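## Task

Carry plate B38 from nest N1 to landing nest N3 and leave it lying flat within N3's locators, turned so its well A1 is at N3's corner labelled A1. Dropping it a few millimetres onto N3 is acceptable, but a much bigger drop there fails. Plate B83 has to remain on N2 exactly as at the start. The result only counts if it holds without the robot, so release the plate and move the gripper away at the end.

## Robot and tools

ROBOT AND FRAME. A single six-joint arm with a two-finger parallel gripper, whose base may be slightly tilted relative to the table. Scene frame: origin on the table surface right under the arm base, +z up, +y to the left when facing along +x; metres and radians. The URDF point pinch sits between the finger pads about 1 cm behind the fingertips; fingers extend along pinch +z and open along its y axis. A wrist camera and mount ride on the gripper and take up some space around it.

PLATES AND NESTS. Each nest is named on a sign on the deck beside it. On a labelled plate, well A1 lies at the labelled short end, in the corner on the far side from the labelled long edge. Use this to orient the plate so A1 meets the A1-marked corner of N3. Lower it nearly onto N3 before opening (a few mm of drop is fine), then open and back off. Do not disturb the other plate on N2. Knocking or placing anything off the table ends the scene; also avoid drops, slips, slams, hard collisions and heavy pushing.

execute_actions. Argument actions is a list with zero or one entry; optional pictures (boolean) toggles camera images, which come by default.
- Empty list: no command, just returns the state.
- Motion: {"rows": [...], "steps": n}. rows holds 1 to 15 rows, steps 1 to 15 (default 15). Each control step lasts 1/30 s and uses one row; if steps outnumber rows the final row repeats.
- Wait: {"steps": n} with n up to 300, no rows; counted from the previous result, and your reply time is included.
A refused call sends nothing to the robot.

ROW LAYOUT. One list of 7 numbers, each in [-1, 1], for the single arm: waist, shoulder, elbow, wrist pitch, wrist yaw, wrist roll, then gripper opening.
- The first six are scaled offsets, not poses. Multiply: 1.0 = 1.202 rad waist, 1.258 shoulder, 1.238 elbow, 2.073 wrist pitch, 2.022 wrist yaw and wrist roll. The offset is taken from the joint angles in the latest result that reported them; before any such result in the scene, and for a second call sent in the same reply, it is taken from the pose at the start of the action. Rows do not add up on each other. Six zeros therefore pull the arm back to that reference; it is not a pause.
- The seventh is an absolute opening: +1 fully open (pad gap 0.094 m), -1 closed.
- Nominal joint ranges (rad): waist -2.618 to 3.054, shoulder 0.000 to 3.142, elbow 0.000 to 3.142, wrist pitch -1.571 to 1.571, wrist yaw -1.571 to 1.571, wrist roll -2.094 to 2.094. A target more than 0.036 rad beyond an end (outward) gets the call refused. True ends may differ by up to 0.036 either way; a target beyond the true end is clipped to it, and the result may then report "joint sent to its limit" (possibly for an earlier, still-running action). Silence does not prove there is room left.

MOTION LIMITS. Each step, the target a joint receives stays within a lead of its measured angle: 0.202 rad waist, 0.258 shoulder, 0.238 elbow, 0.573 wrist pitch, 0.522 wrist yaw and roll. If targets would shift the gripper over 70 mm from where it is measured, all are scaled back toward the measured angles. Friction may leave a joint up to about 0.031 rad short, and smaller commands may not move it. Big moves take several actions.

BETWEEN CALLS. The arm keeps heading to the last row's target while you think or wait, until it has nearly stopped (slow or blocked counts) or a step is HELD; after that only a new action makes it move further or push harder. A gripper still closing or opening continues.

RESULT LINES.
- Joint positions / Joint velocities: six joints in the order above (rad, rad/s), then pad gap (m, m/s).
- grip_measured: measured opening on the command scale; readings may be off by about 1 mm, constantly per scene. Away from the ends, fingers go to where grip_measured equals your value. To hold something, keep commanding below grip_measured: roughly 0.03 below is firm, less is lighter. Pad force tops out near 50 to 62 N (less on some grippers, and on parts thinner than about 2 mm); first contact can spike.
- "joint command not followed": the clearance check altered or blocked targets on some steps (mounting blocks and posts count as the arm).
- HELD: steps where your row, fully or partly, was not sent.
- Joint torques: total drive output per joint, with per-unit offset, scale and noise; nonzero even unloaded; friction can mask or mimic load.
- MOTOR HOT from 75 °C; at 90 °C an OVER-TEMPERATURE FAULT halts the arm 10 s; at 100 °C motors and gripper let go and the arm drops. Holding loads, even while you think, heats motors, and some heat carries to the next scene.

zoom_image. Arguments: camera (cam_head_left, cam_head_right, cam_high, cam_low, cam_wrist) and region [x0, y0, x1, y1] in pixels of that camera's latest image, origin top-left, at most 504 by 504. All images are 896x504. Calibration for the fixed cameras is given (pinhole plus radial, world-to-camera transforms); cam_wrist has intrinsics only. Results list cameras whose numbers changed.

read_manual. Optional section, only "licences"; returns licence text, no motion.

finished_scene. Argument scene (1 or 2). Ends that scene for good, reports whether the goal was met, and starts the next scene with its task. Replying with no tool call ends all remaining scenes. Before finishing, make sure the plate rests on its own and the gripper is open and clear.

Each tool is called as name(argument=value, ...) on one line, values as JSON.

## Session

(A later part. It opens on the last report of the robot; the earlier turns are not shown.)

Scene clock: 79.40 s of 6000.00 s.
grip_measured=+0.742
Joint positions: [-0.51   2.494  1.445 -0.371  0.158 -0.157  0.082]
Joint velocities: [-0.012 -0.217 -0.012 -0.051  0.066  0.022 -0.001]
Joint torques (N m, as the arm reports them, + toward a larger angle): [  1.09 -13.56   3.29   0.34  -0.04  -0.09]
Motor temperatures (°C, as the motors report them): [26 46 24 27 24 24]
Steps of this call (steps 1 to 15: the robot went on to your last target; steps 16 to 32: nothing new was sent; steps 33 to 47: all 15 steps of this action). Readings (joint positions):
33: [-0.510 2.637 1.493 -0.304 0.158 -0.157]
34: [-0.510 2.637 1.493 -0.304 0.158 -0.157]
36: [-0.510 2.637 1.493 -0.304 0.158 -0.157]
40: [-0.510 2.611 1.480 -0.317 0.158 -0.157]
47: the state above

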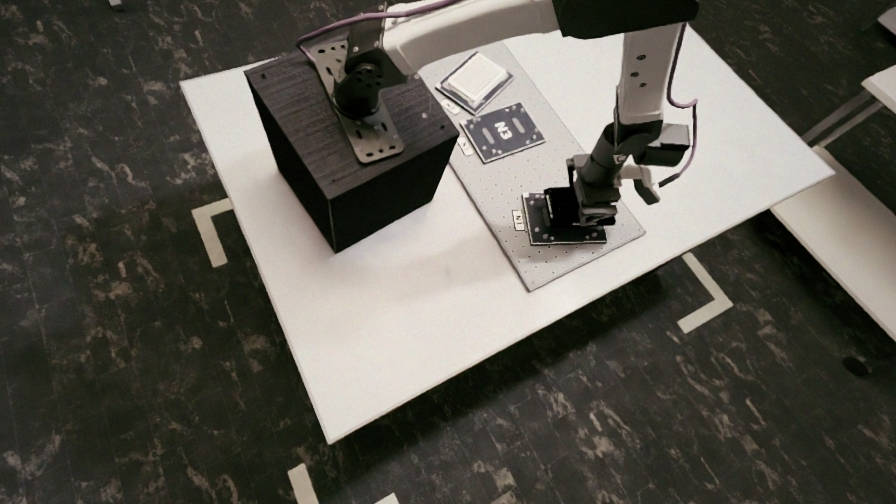

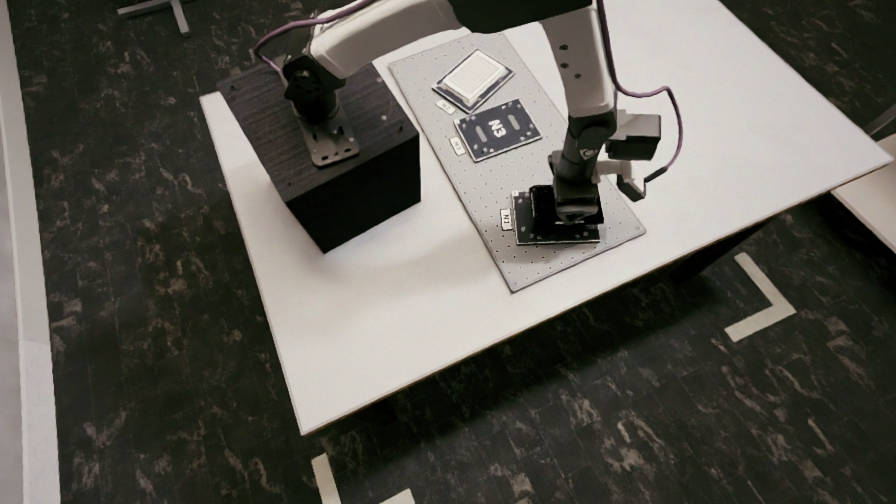

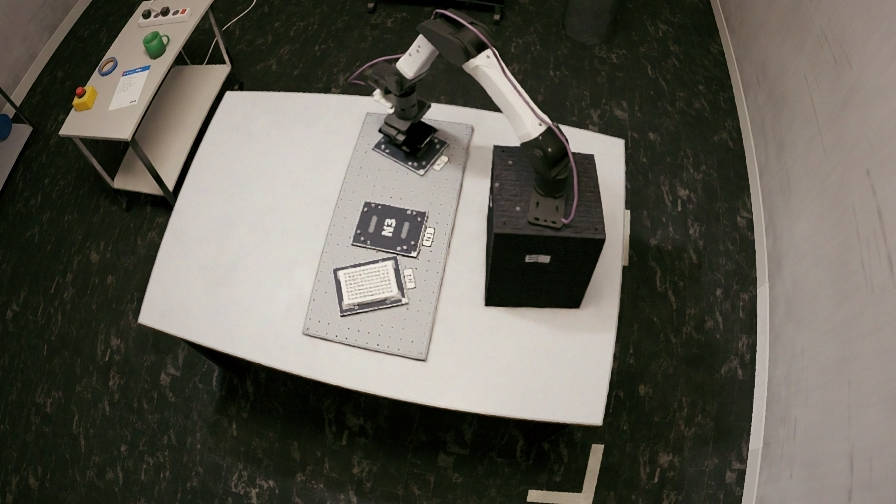

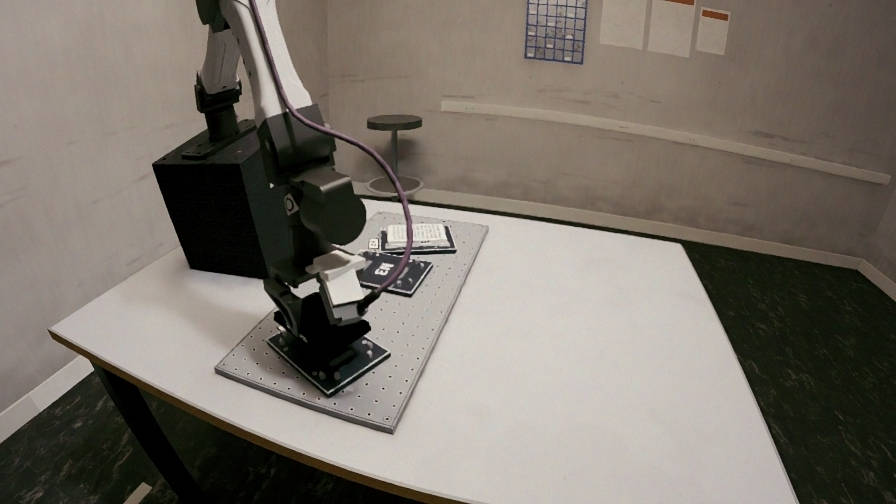

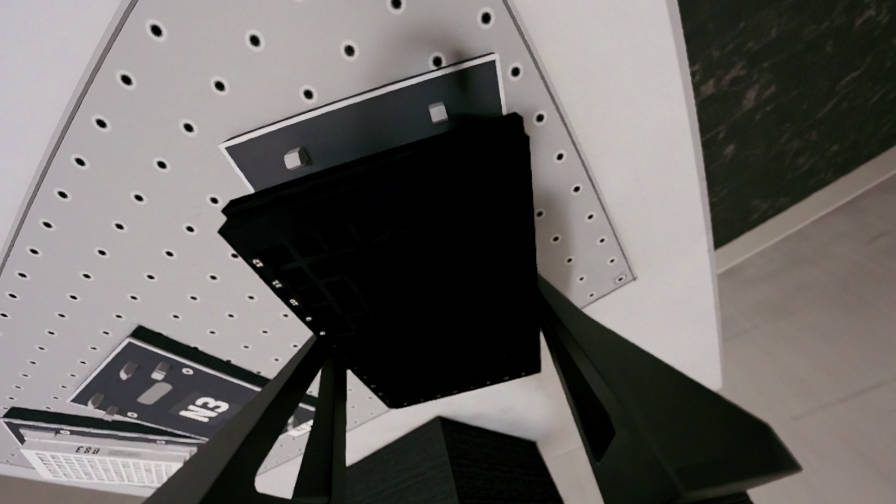

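execute_actions(actions=[{"rows":[[0.03,-0.02,-0.01,0,0,0.01,0.71],[0.07,-0.03,-0.022,0.005,0,0.02,0.71],[0.11,-0.03,-0.035,0.01,0,0.03,0.71],[0.155,-0.03,-0.05,0.015,0.002,0.042,0.71],[0.2,-0.03,-0.065,0.02,0.004,0.054,0.71],[0.245,-0.025,-0.08,0.026,0.006,0.066,0.71],[0.29,-0.02,-0.095,0.032,0.008,0.078,0.71],[0.335,-0.01,-0.11,0.038,0.01,0.09,0.71],[0.38,0,-0.125,0.044,0.011,0.102,0.71],[0.425,0.01,-0.14,0.05,0.012,0.114,0.71],[0.465,0.02,-0.153,0.056,0.013,0.126,0.71],[0.5,0.03,-0.164,0.062,0.014,0.136,0.71],[0.53,0.04,-0.173,0.068,0.015,0.144,0.71],[0.548,0.05,-0.179,0.072,0.015,0.148,0.71],[0.556,0.056,-0.181,0.074,0.015,0.15,0.71]],"steps":15}], pictures=false)

execute_actions(actions=[{"steps":25}])

Scene clock: 88.80 s of 6000.00 s.
grip_measured=+0.742
Joint positions: [ 0.152  2.514  1.263 -0.242  0.175  0.067  0.082]
Joint velocities: [ 0.989  0.422 -0.335  0.212 -0.051  0.374  0.002]
Joint torques (N m, as the arm reports them, + toward a larger angle): [ -2.93 -10.31   2.3    0.58   0.3    0.13]
Motor temperatures (°C, as the motors report them): [26 48 24 27 24 24]
Steps of this call (steps 1 to 30: the robot went on to your last target; steps 31 to 90: nothing new was sent; then 5.90 s passed at rest; steps 91 to 105: all 15 steps of this action). Readings (joint positions):
91: [-0.507 2.488 1.445 -0.388 0.159 -0.155]
92: [-0.498 2.488 1.443 -0.384 0.161 -0.149]
94: [-0.449 2.484 1.428 -0.367 0.169 -0.127]
98: [-0.241 2.481 1.375 -0.326 0.176 -0.069]
105: the state above

Scene clock: 89.63 s of 6000.00 s.
grip_measured=+0.742
Joint positions: [ 0.157  2.564  1.226 -0.227  0.181  0.136  0.082]
Joint velocities: [-0.002  0.007 -0.007 -0.007  0.081  0.037  0.001]
Joint torques (N m, as the arm reports them, + toward a larger angle): [  1.47 -11.84   3.08   0.59   0.11   0.02]
Motor temperatures (°C, as the motors report them): [26 47 24 27 24 24]
Steps of this call (steps 1 to 25: the robot went on to your last target). Readings (joint positions):
1: [0.180 2.528 1.253 -0.238 0.172 0.079]
2: [0.194 2.541 1.245 -0.236 0.170 0.089]
4: [0.191 2.559 1.232 -0.237 0.170 0.105]
8: [0.161 2.564 1.226 -0.234 0.177 0.124]
25: the state above

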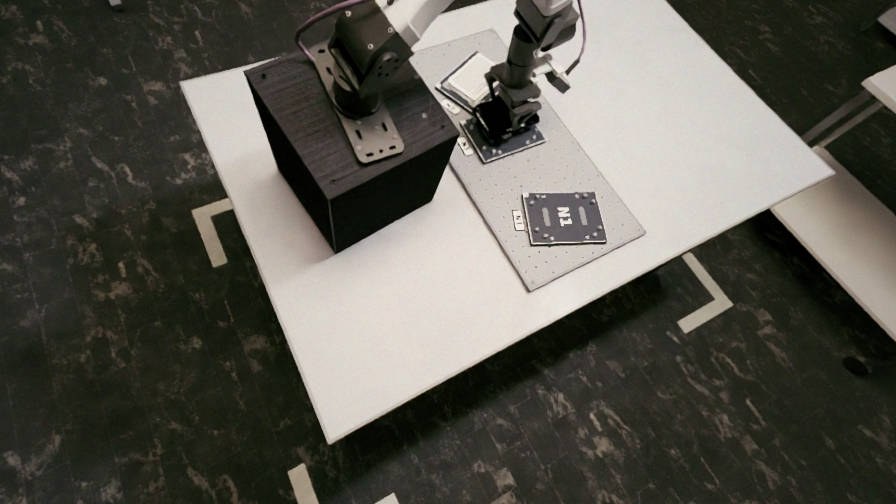

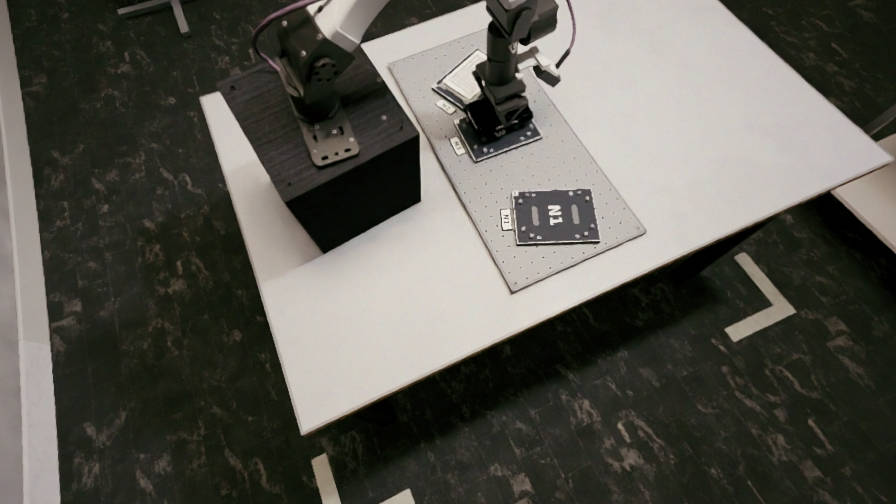

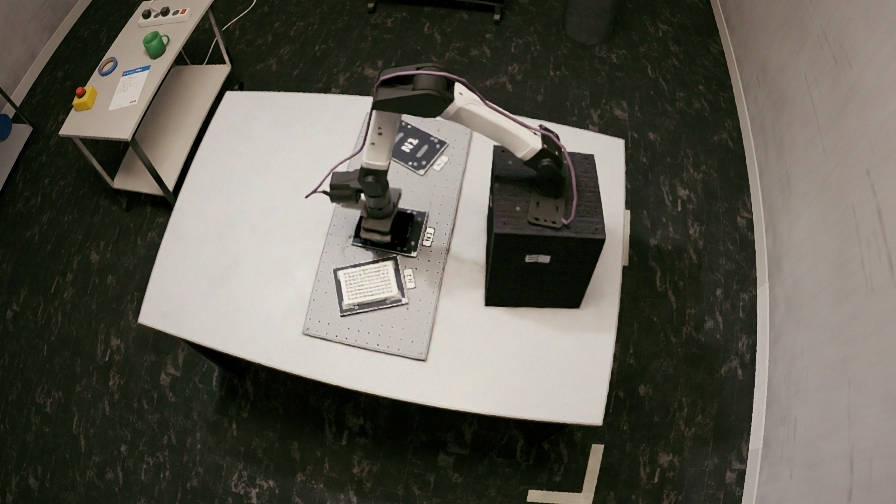

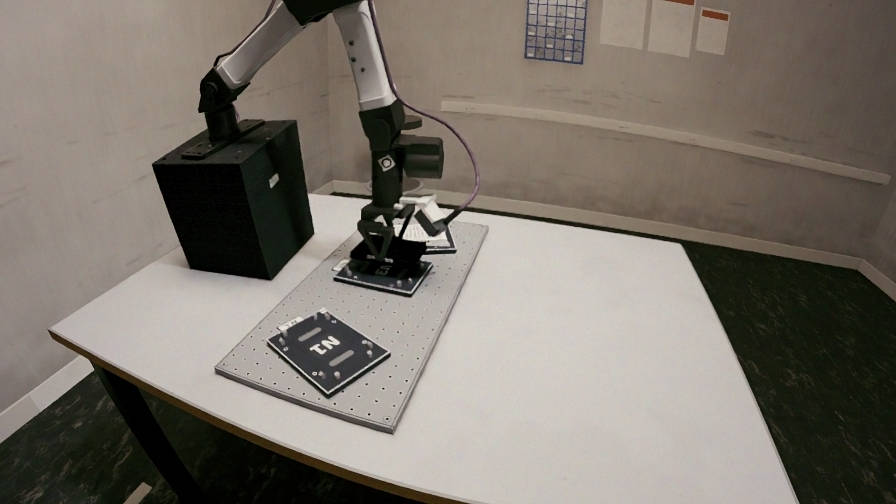

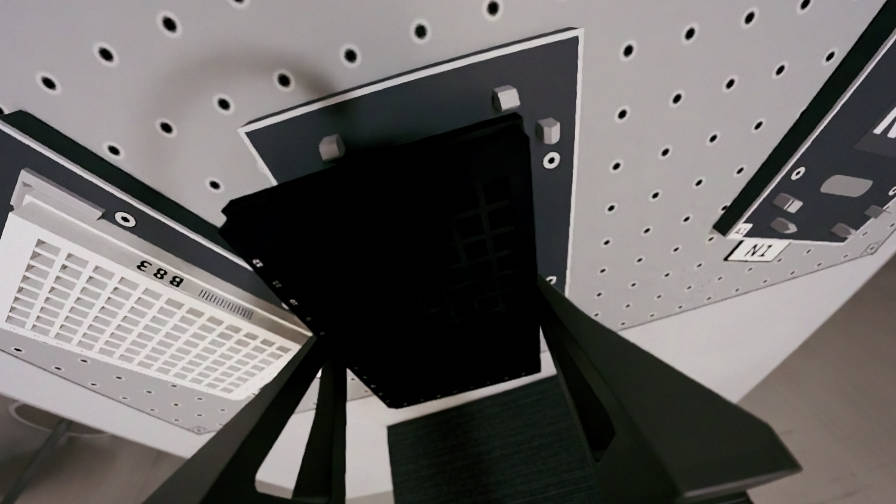

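zoom_image(camera="cam_low", region=[310, 190, 470, 310])

zoom_image(camera="cam_head_left", region=[430, 50, 590, 180])

zoom_image(camera="cam_high", region=[320, 160, 460, 280])

Region (310, 190, 470, 310) of cam_low's 896x504 image, scaled by 3.150, with more detail than that image has; it fills the top 378 rows of this view, and the rest is white.

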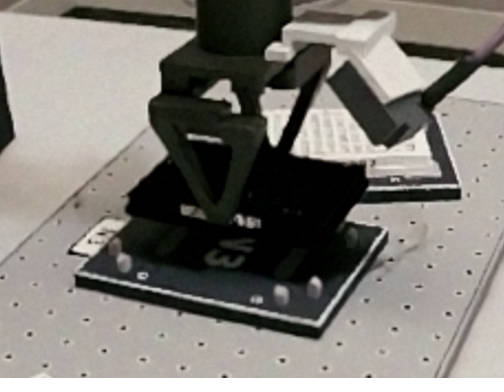

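Region (430, 50, 590, 180) of cam_head_left's 896x504 image, scaled by 3.150, with more detail than that image has; it fills the top 410 rows of this view, and the rest is white.

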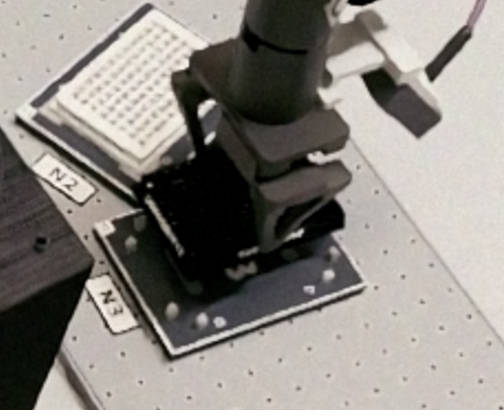

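Region (320, 160, 460, 280) of cam_high's 896x504 image, scaled by 3.600, with more detail than that image has; it fills the top 432 rows of this view, and the rest is white.

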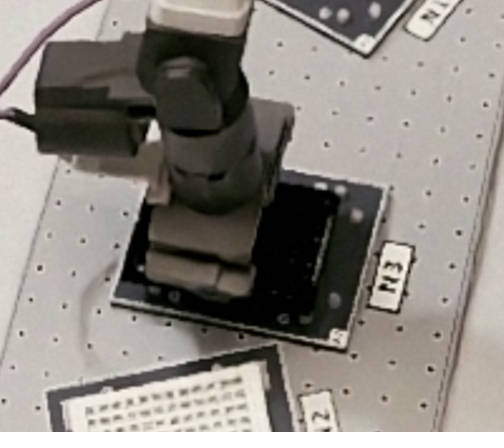

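execute_actions(actions=[{"rows":[[-0.01,0,0,0,0,0.005,0.71],[-0.02,0,0,0,0,0.005,0.71],[-0.03,0,0,0,0,0.005,0.71],[-0.036,0,0,0,0,0.005,0.71],[-0.036,0.005,0.004,0.004,0,0.005,0.71],[-0.036,0.012,0.008,0.007,0,0.005,0.71],[-0.036,0.018,0.012,0.01,0,0.005,0.71],[-0.036,0.022,0.015,0.012,0,0.005,0.71]],"steps":15}])

Scene clock: 94.13 s of 6000.00 s.
grip_measured=+0.742
Joint positions: [ 0.114  2.564  1.226 -0.214  0.181  0.137  0.082]
Joint velocities: [ 0.002 -0.002  0.022 -0.066 -0.037 -0.037 -0.001]
Joint torques (N m, as the arm reports them, + toward a larger angle): [ 1.15 -9.84  4.88  0.55  0.   -0.01]
Motor temperatures (°C, as the motors report them): [26 47 24 27 24 24]
Steps of this call (steps 1 to 15: the robot went on to your last target; steps 16 to 90: nothing new was sent; then 1.00 s passed at rest; steps 91 to 105: all 15 steps of this action). Readings (joint positions):
91: [0.157 2.564 1.226 -0.227 0.181 0.136]
92: [0.155 2.564 1.226 -0.227 0.181 0.136]
94: [0.143 2.564 1.226 -0.227 0.181 0.136]
98: [0.116 2.564 1.226 -0.223 0.181 0.137]
105: the state above

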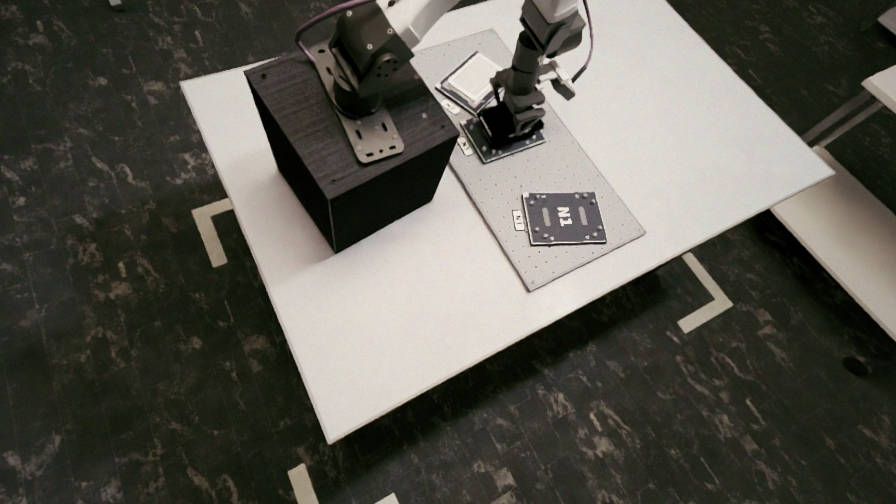

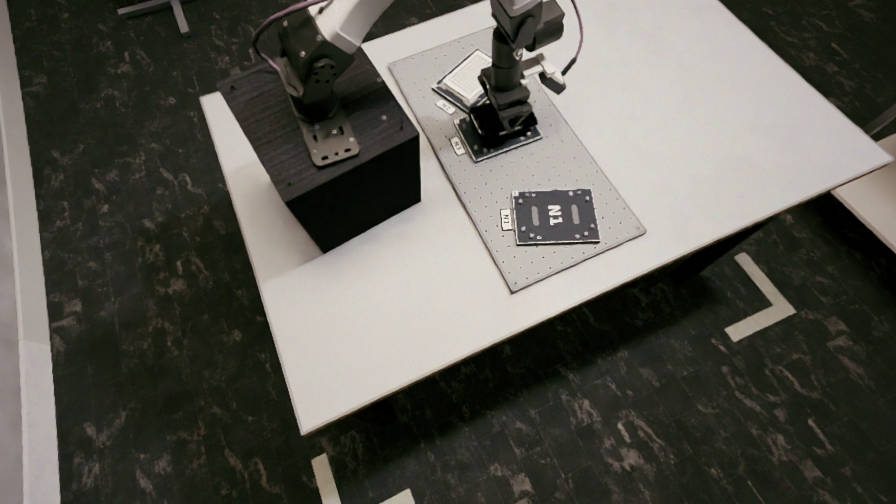

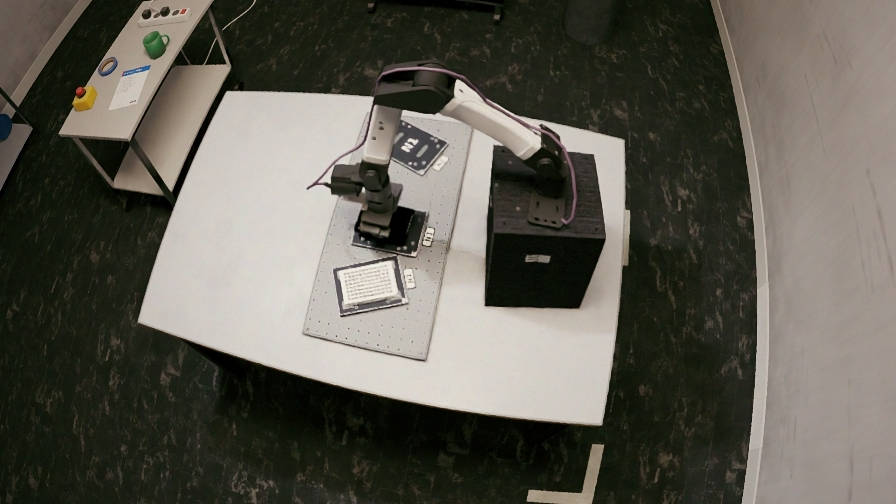

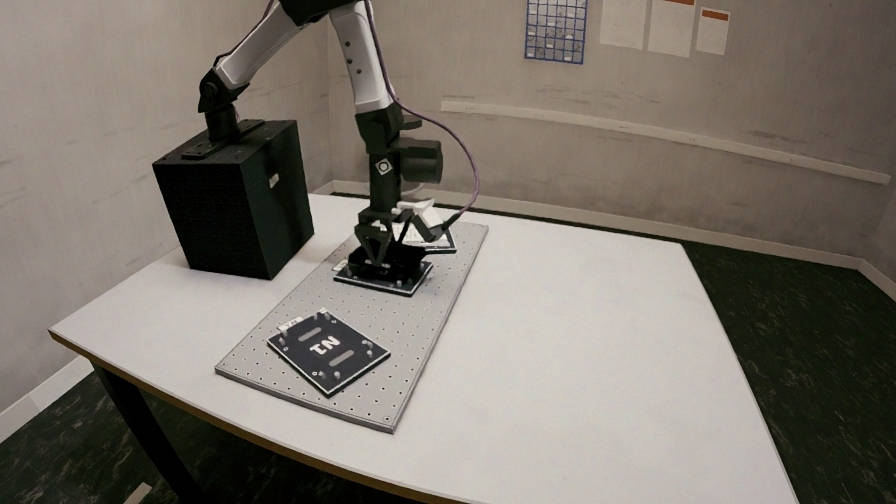

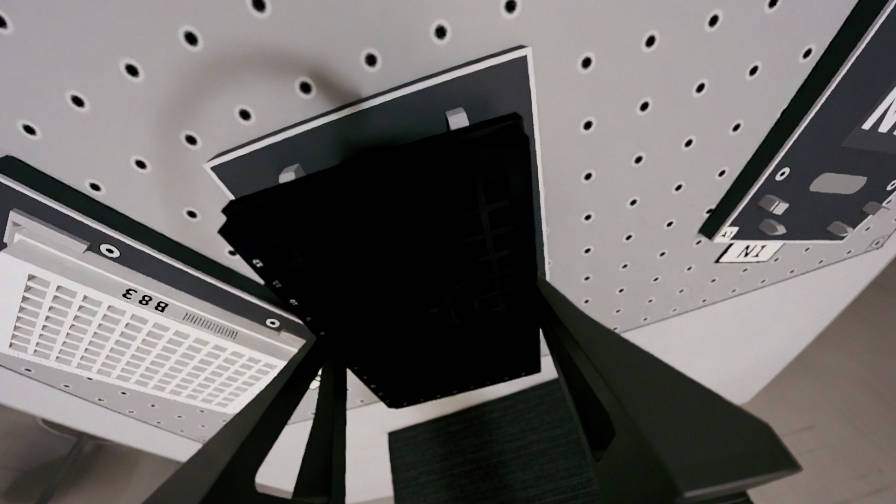

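execute_actions(actions=[{"rows":[[0,0,0,0,0,-0.008,0.71],[0,0.01,0.006,0,0,-0.015,0.71],[0,0.02,0.012,0.004,0,-0.015,0.71],[0,0.03,0.018,0.008,0,-0.015,0.71],[0,0.038,0.022,0.011,0,-0.015,0.71],[0,0.044,0.024,0.013,0,-0.015,0.71]],"steps":15}])

Scene clock: 101.00 s of 6000.00 s.
grip_measured=+0.742
Joint positions: [ 0.114  2.605  1.237 -0.197  0.181  0.117  0.082]
Joint velocities: [ 0.012 -0.007 -0.012  0.022 -0.037 -0.022 -0.001]
Joint torques (N m, as the arm reports them, + toward a larger angle): [  1.24 -10.89   4.66   0.53  -0.02  -0.2 ]
Motor temperatures (°C, as the motors report them): [26 46 24 27 24 24]
Steps of this call (steps 1 to 15: the robot went on to your last target; steps 16 to 90: nothing new was sent; then 3.37 s passed at rest; steps 91 to 105: all 15 steps of this action). Readings (joint positions):
91: [0.114 2.564 1.226 -0.212 0.181 0.136]
92: [0.114 2.564 1.226 -0.212 0.181 0.133]
94: [0.114 2.566 1.226 -0.211 0.181 0.126]
98: [0.114 2.592 1.237 -0.199 0.181 0.120]
105: the state above

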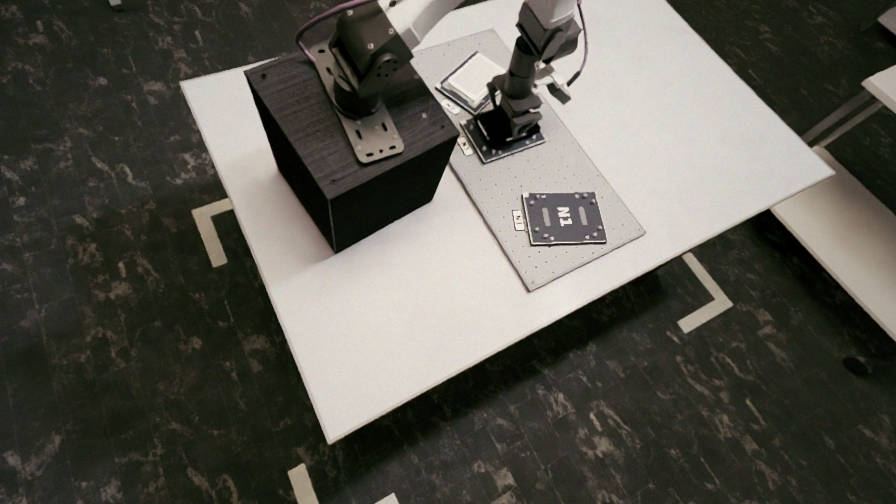

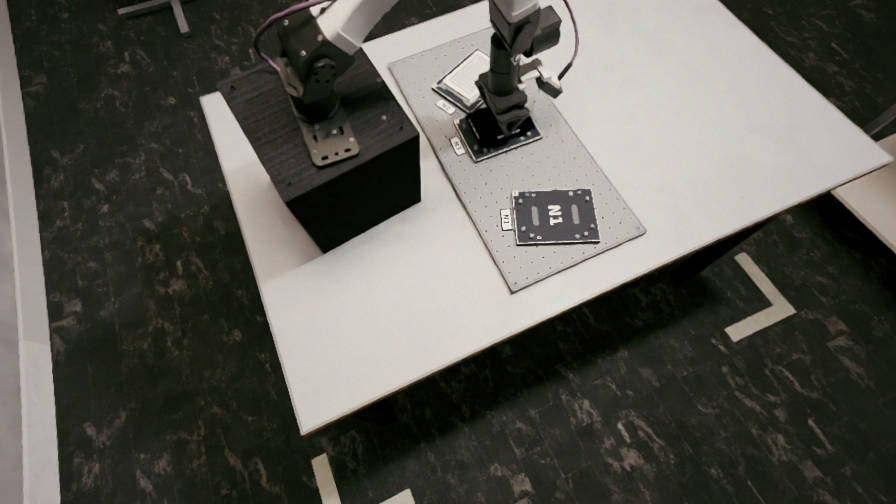

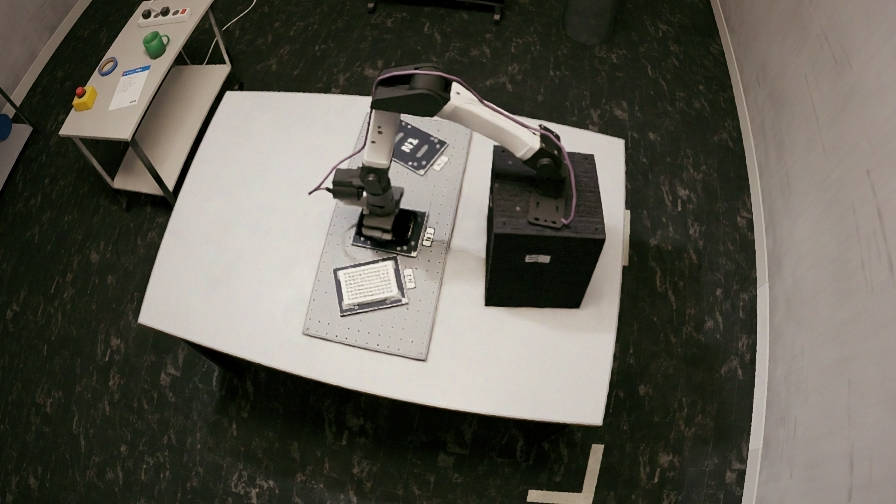

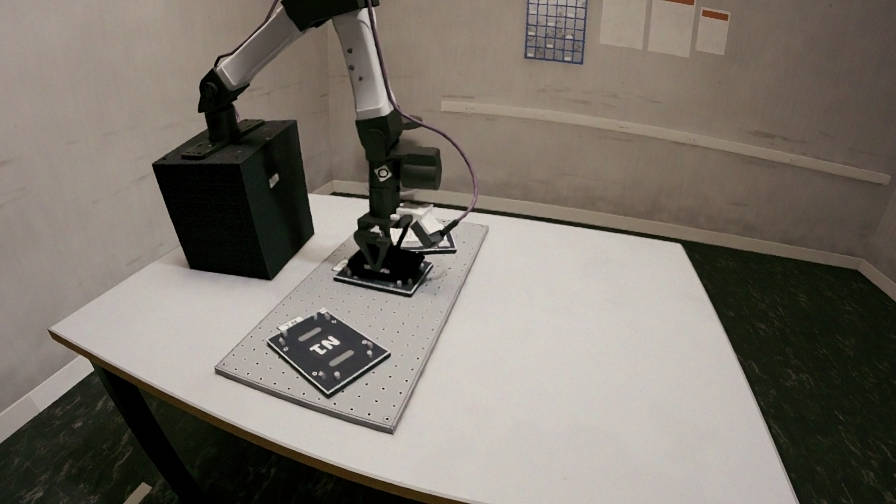

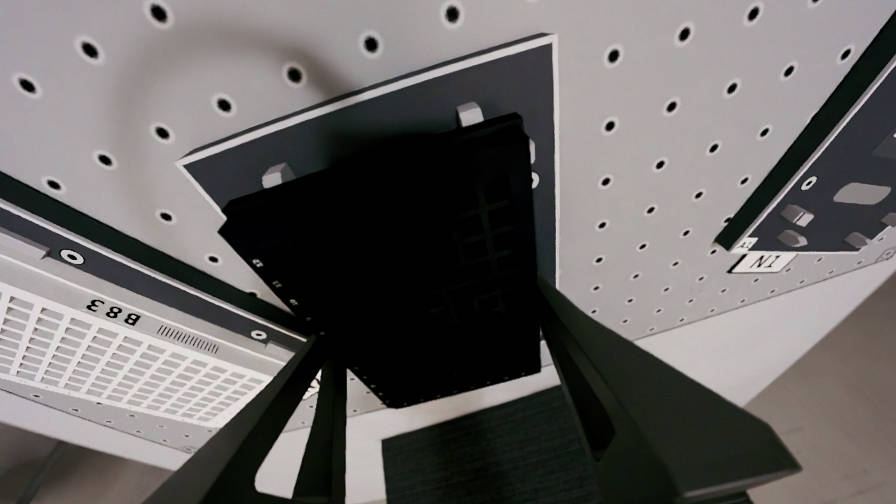

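execute_actions(actions=[{"rows":[[-0.005,0,0,0,0,0,0.71],[-0.01,0.008,0.006,0.003,0,0,0.71],[-0.013,0.016,0.012,0.006,0,0,0.71],[-0.013,0.024,0.018,0.009,0,0,0.71],[-0.013,0.031,0.022,0.012,0,0,0.71],[-0.013,0.036,0.022,0.014,0,0,0.71]],"steps":15}])

Scene clock: 104.23 s of 6000.00 s.
grip_measured=+0.742
Joint positions: [ 0.103  2.623  1.247 -0.181  0.184  0.12   0.082]
Joint velocities: [-0.007 -0.007 -0.007 -0.051 -0.007 -0.037 -0.   ]
Joint torques (N m, as the arm reports them, + toward a larger angle): [ 0.91 -9.73  4.61  0.62 -0.06 -0.14]
Motor temperatures (°C, as the motors report them): [26 46 24 27 24 24]
Steps of this call (steps 1 to 15: the robot went on to your last target; steps 16 to 82: nothing new was sent; steps 83 to 97: all 15 steps of this action). Readings (joint positions):
83: [0.114 2.605 1.237 -0.196 0.181 0.116]
84: [0.113 2.605 1.237 -0.196 0.181 0.116]
86: [0.110 2.605 1.237 -0.195 0.181 0.116]
90: [0.103 2.622 1.247 -0.183 0.182 0.116]
97: the state above

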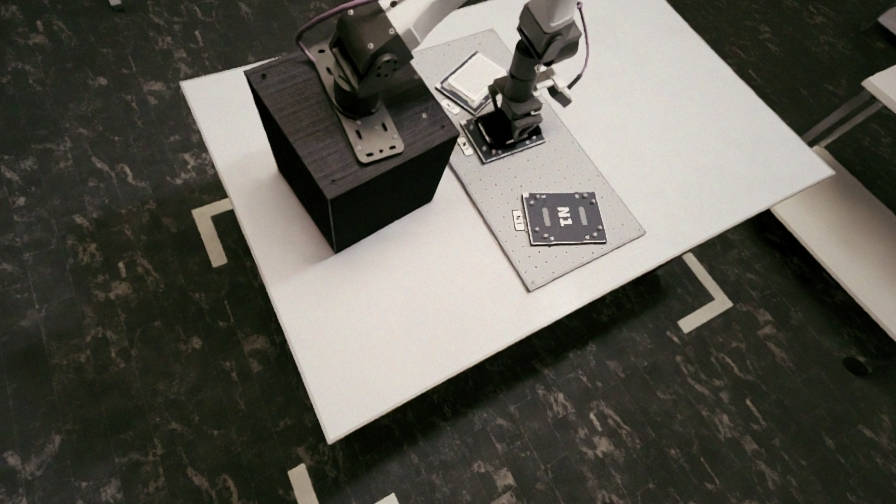

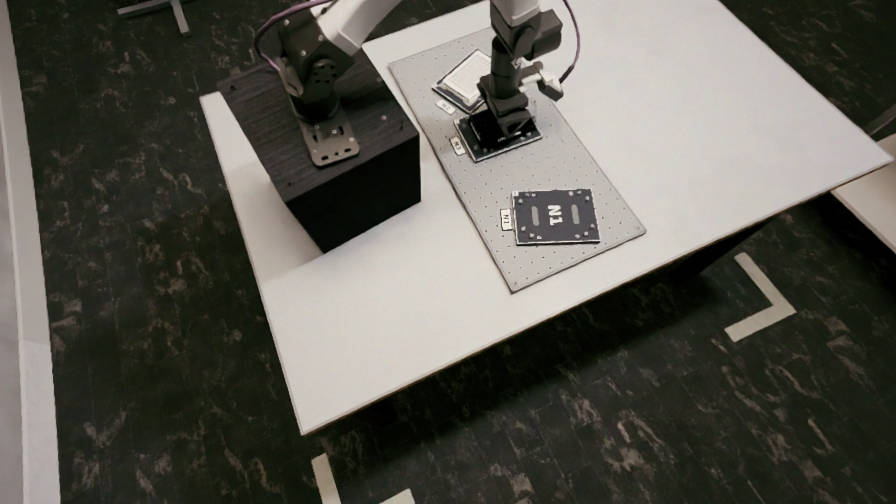

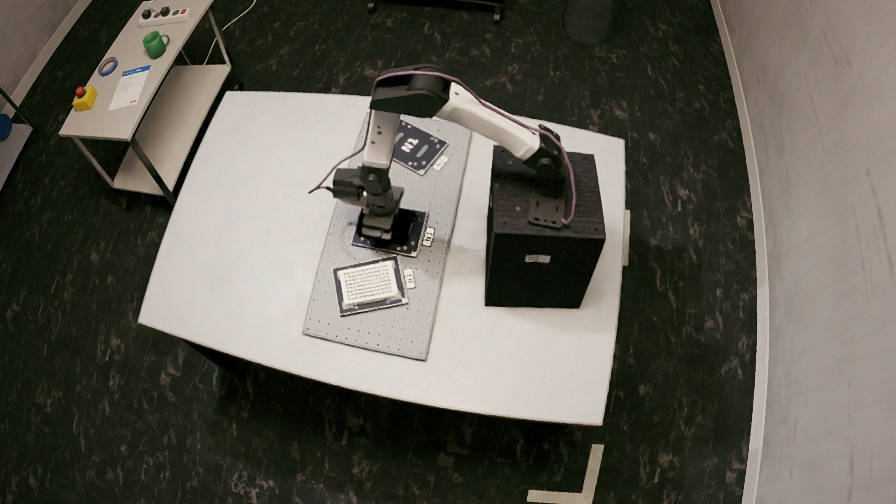

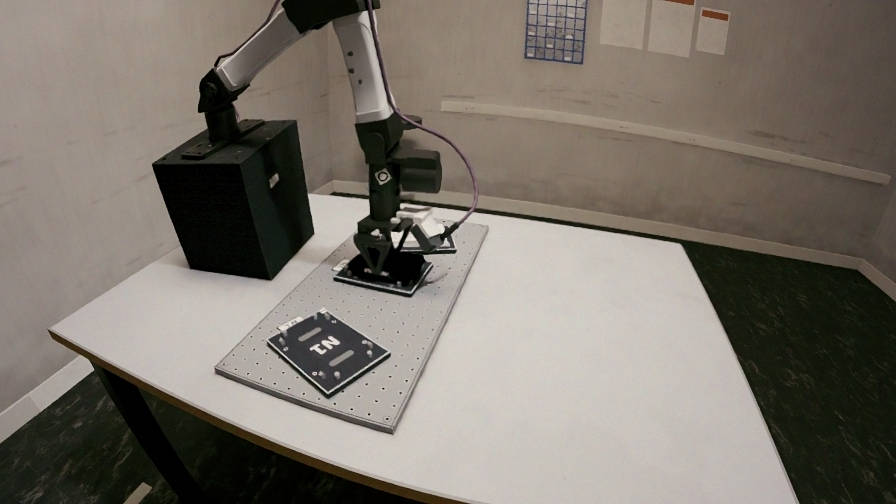

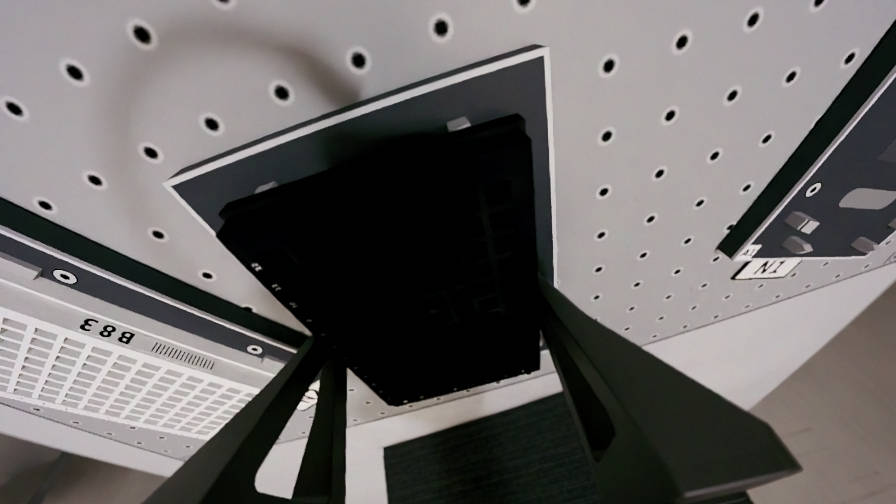

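execute_actions(actions=[{"rows":[[0,-0.015,0,0,0,0,0.71],[0,-0.03,0,-0.004,0,0,0.71],[0,-0.035,0,-0.008,0,0,0.71],[0,-0.035,-0.006,-0.01,0,-0.005,0.71],[0,-0.035,-0.012,-0.011,0,-0.01,0.71],[0,-0.035,-0.018,-0.011,0,-0.015,0.71],[0,-0.035,-0.024,-0.011,0,-0.018,0.71]],"steps":15}])

Scene clock: 106.47 s of 6000.00 s.
grip_measured=+0.742
Joint positions: [ 0.103  2.601  1.234 -0.198  0.184  0.096  0.082]
Joint velocities: [-0.007  0.017  0.002  0.007 -0.066  0.081  0.001]
Joint torques (N m, as the arm reports them, + toward a larger angle): [  1.19 -13.61   2.02   0.43  -0.02  -0.23]
Motor temperatures (°C, as the motors report them): [26 46 24 27 24 24]
Steps of this call (steps 1 to 15: the robot went on to your last target; steps 16 to 52: nothing new was sent; steps 53 to 67: all 15 steps of this action). Readings (joint positions):
53: [0.103 2.623 1.247 -0.181 0.184 0.120]
54: [0.103 2.620 1.247 -0.182 0.184 0.120]
56: [0.103 2.613 1.247 -0.188 0.184 0.120]
60: [0.103 2.602 1.243 -0.190 0.184 0.107]
67: the state above

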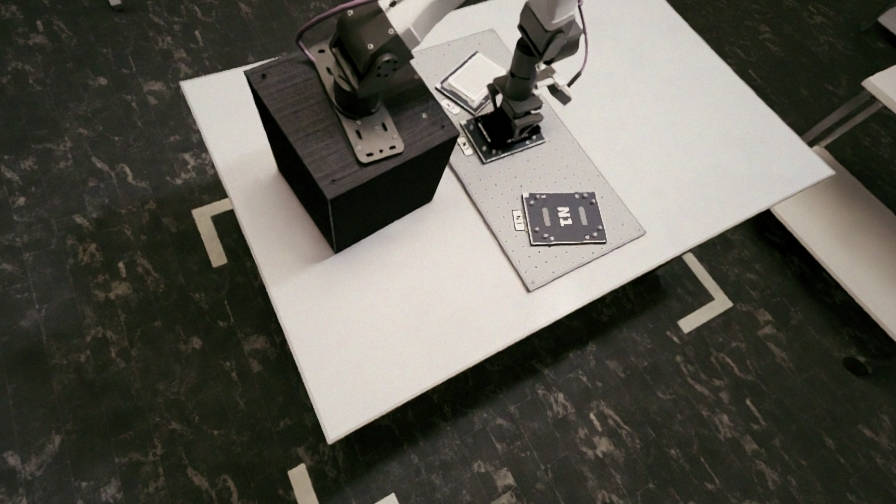

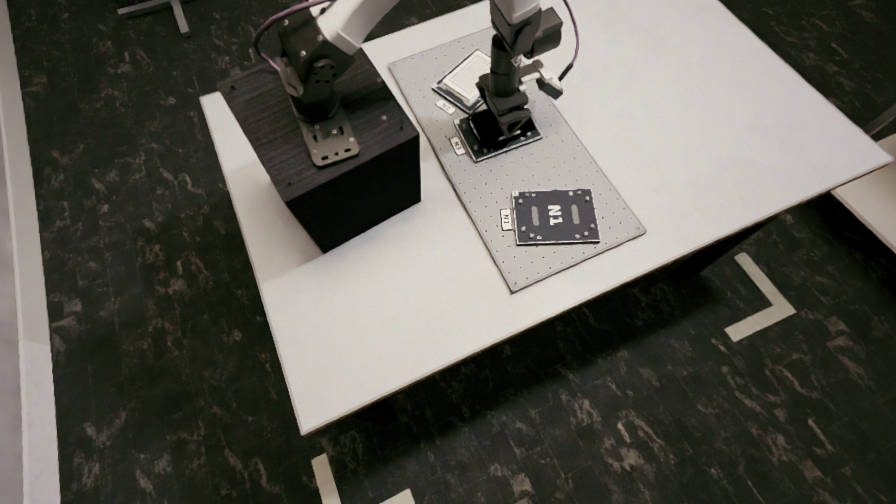

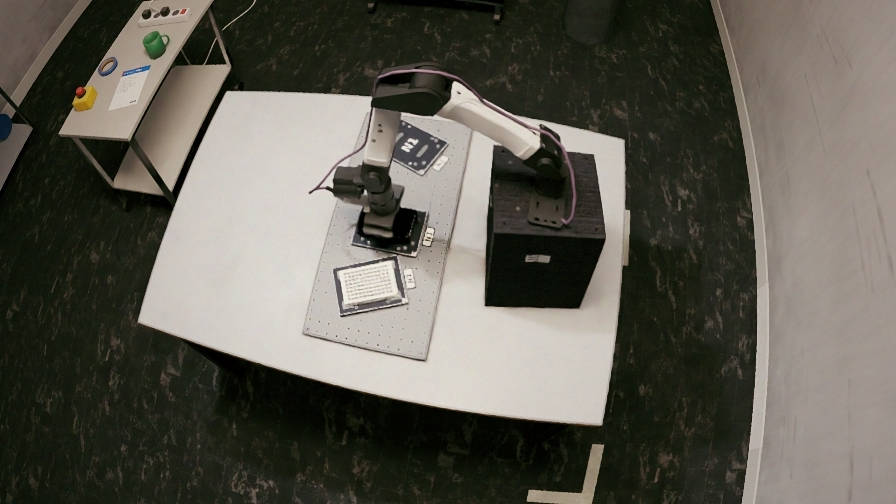

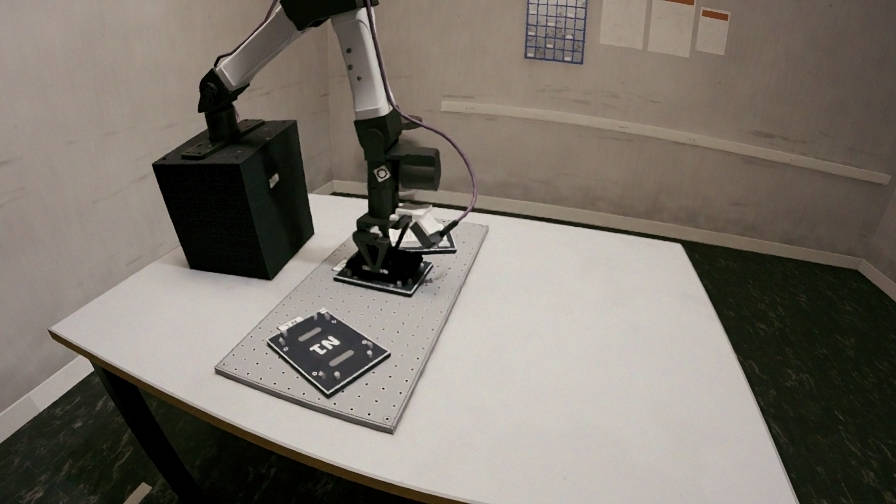

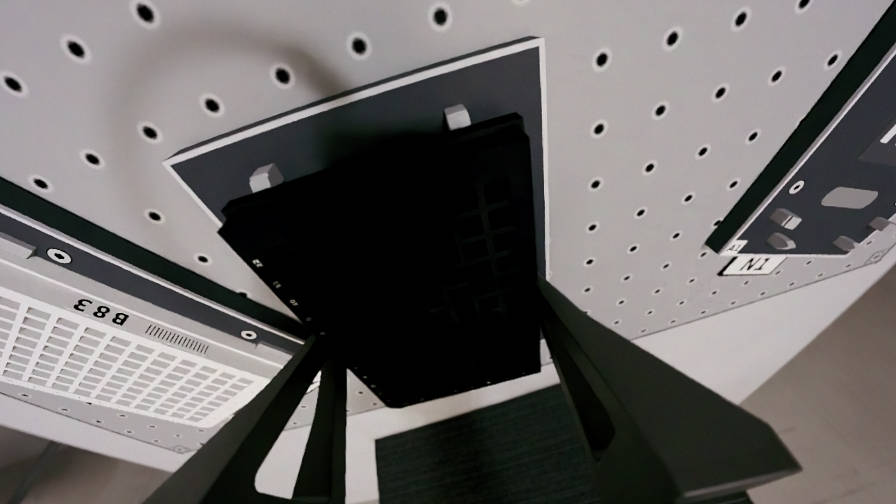

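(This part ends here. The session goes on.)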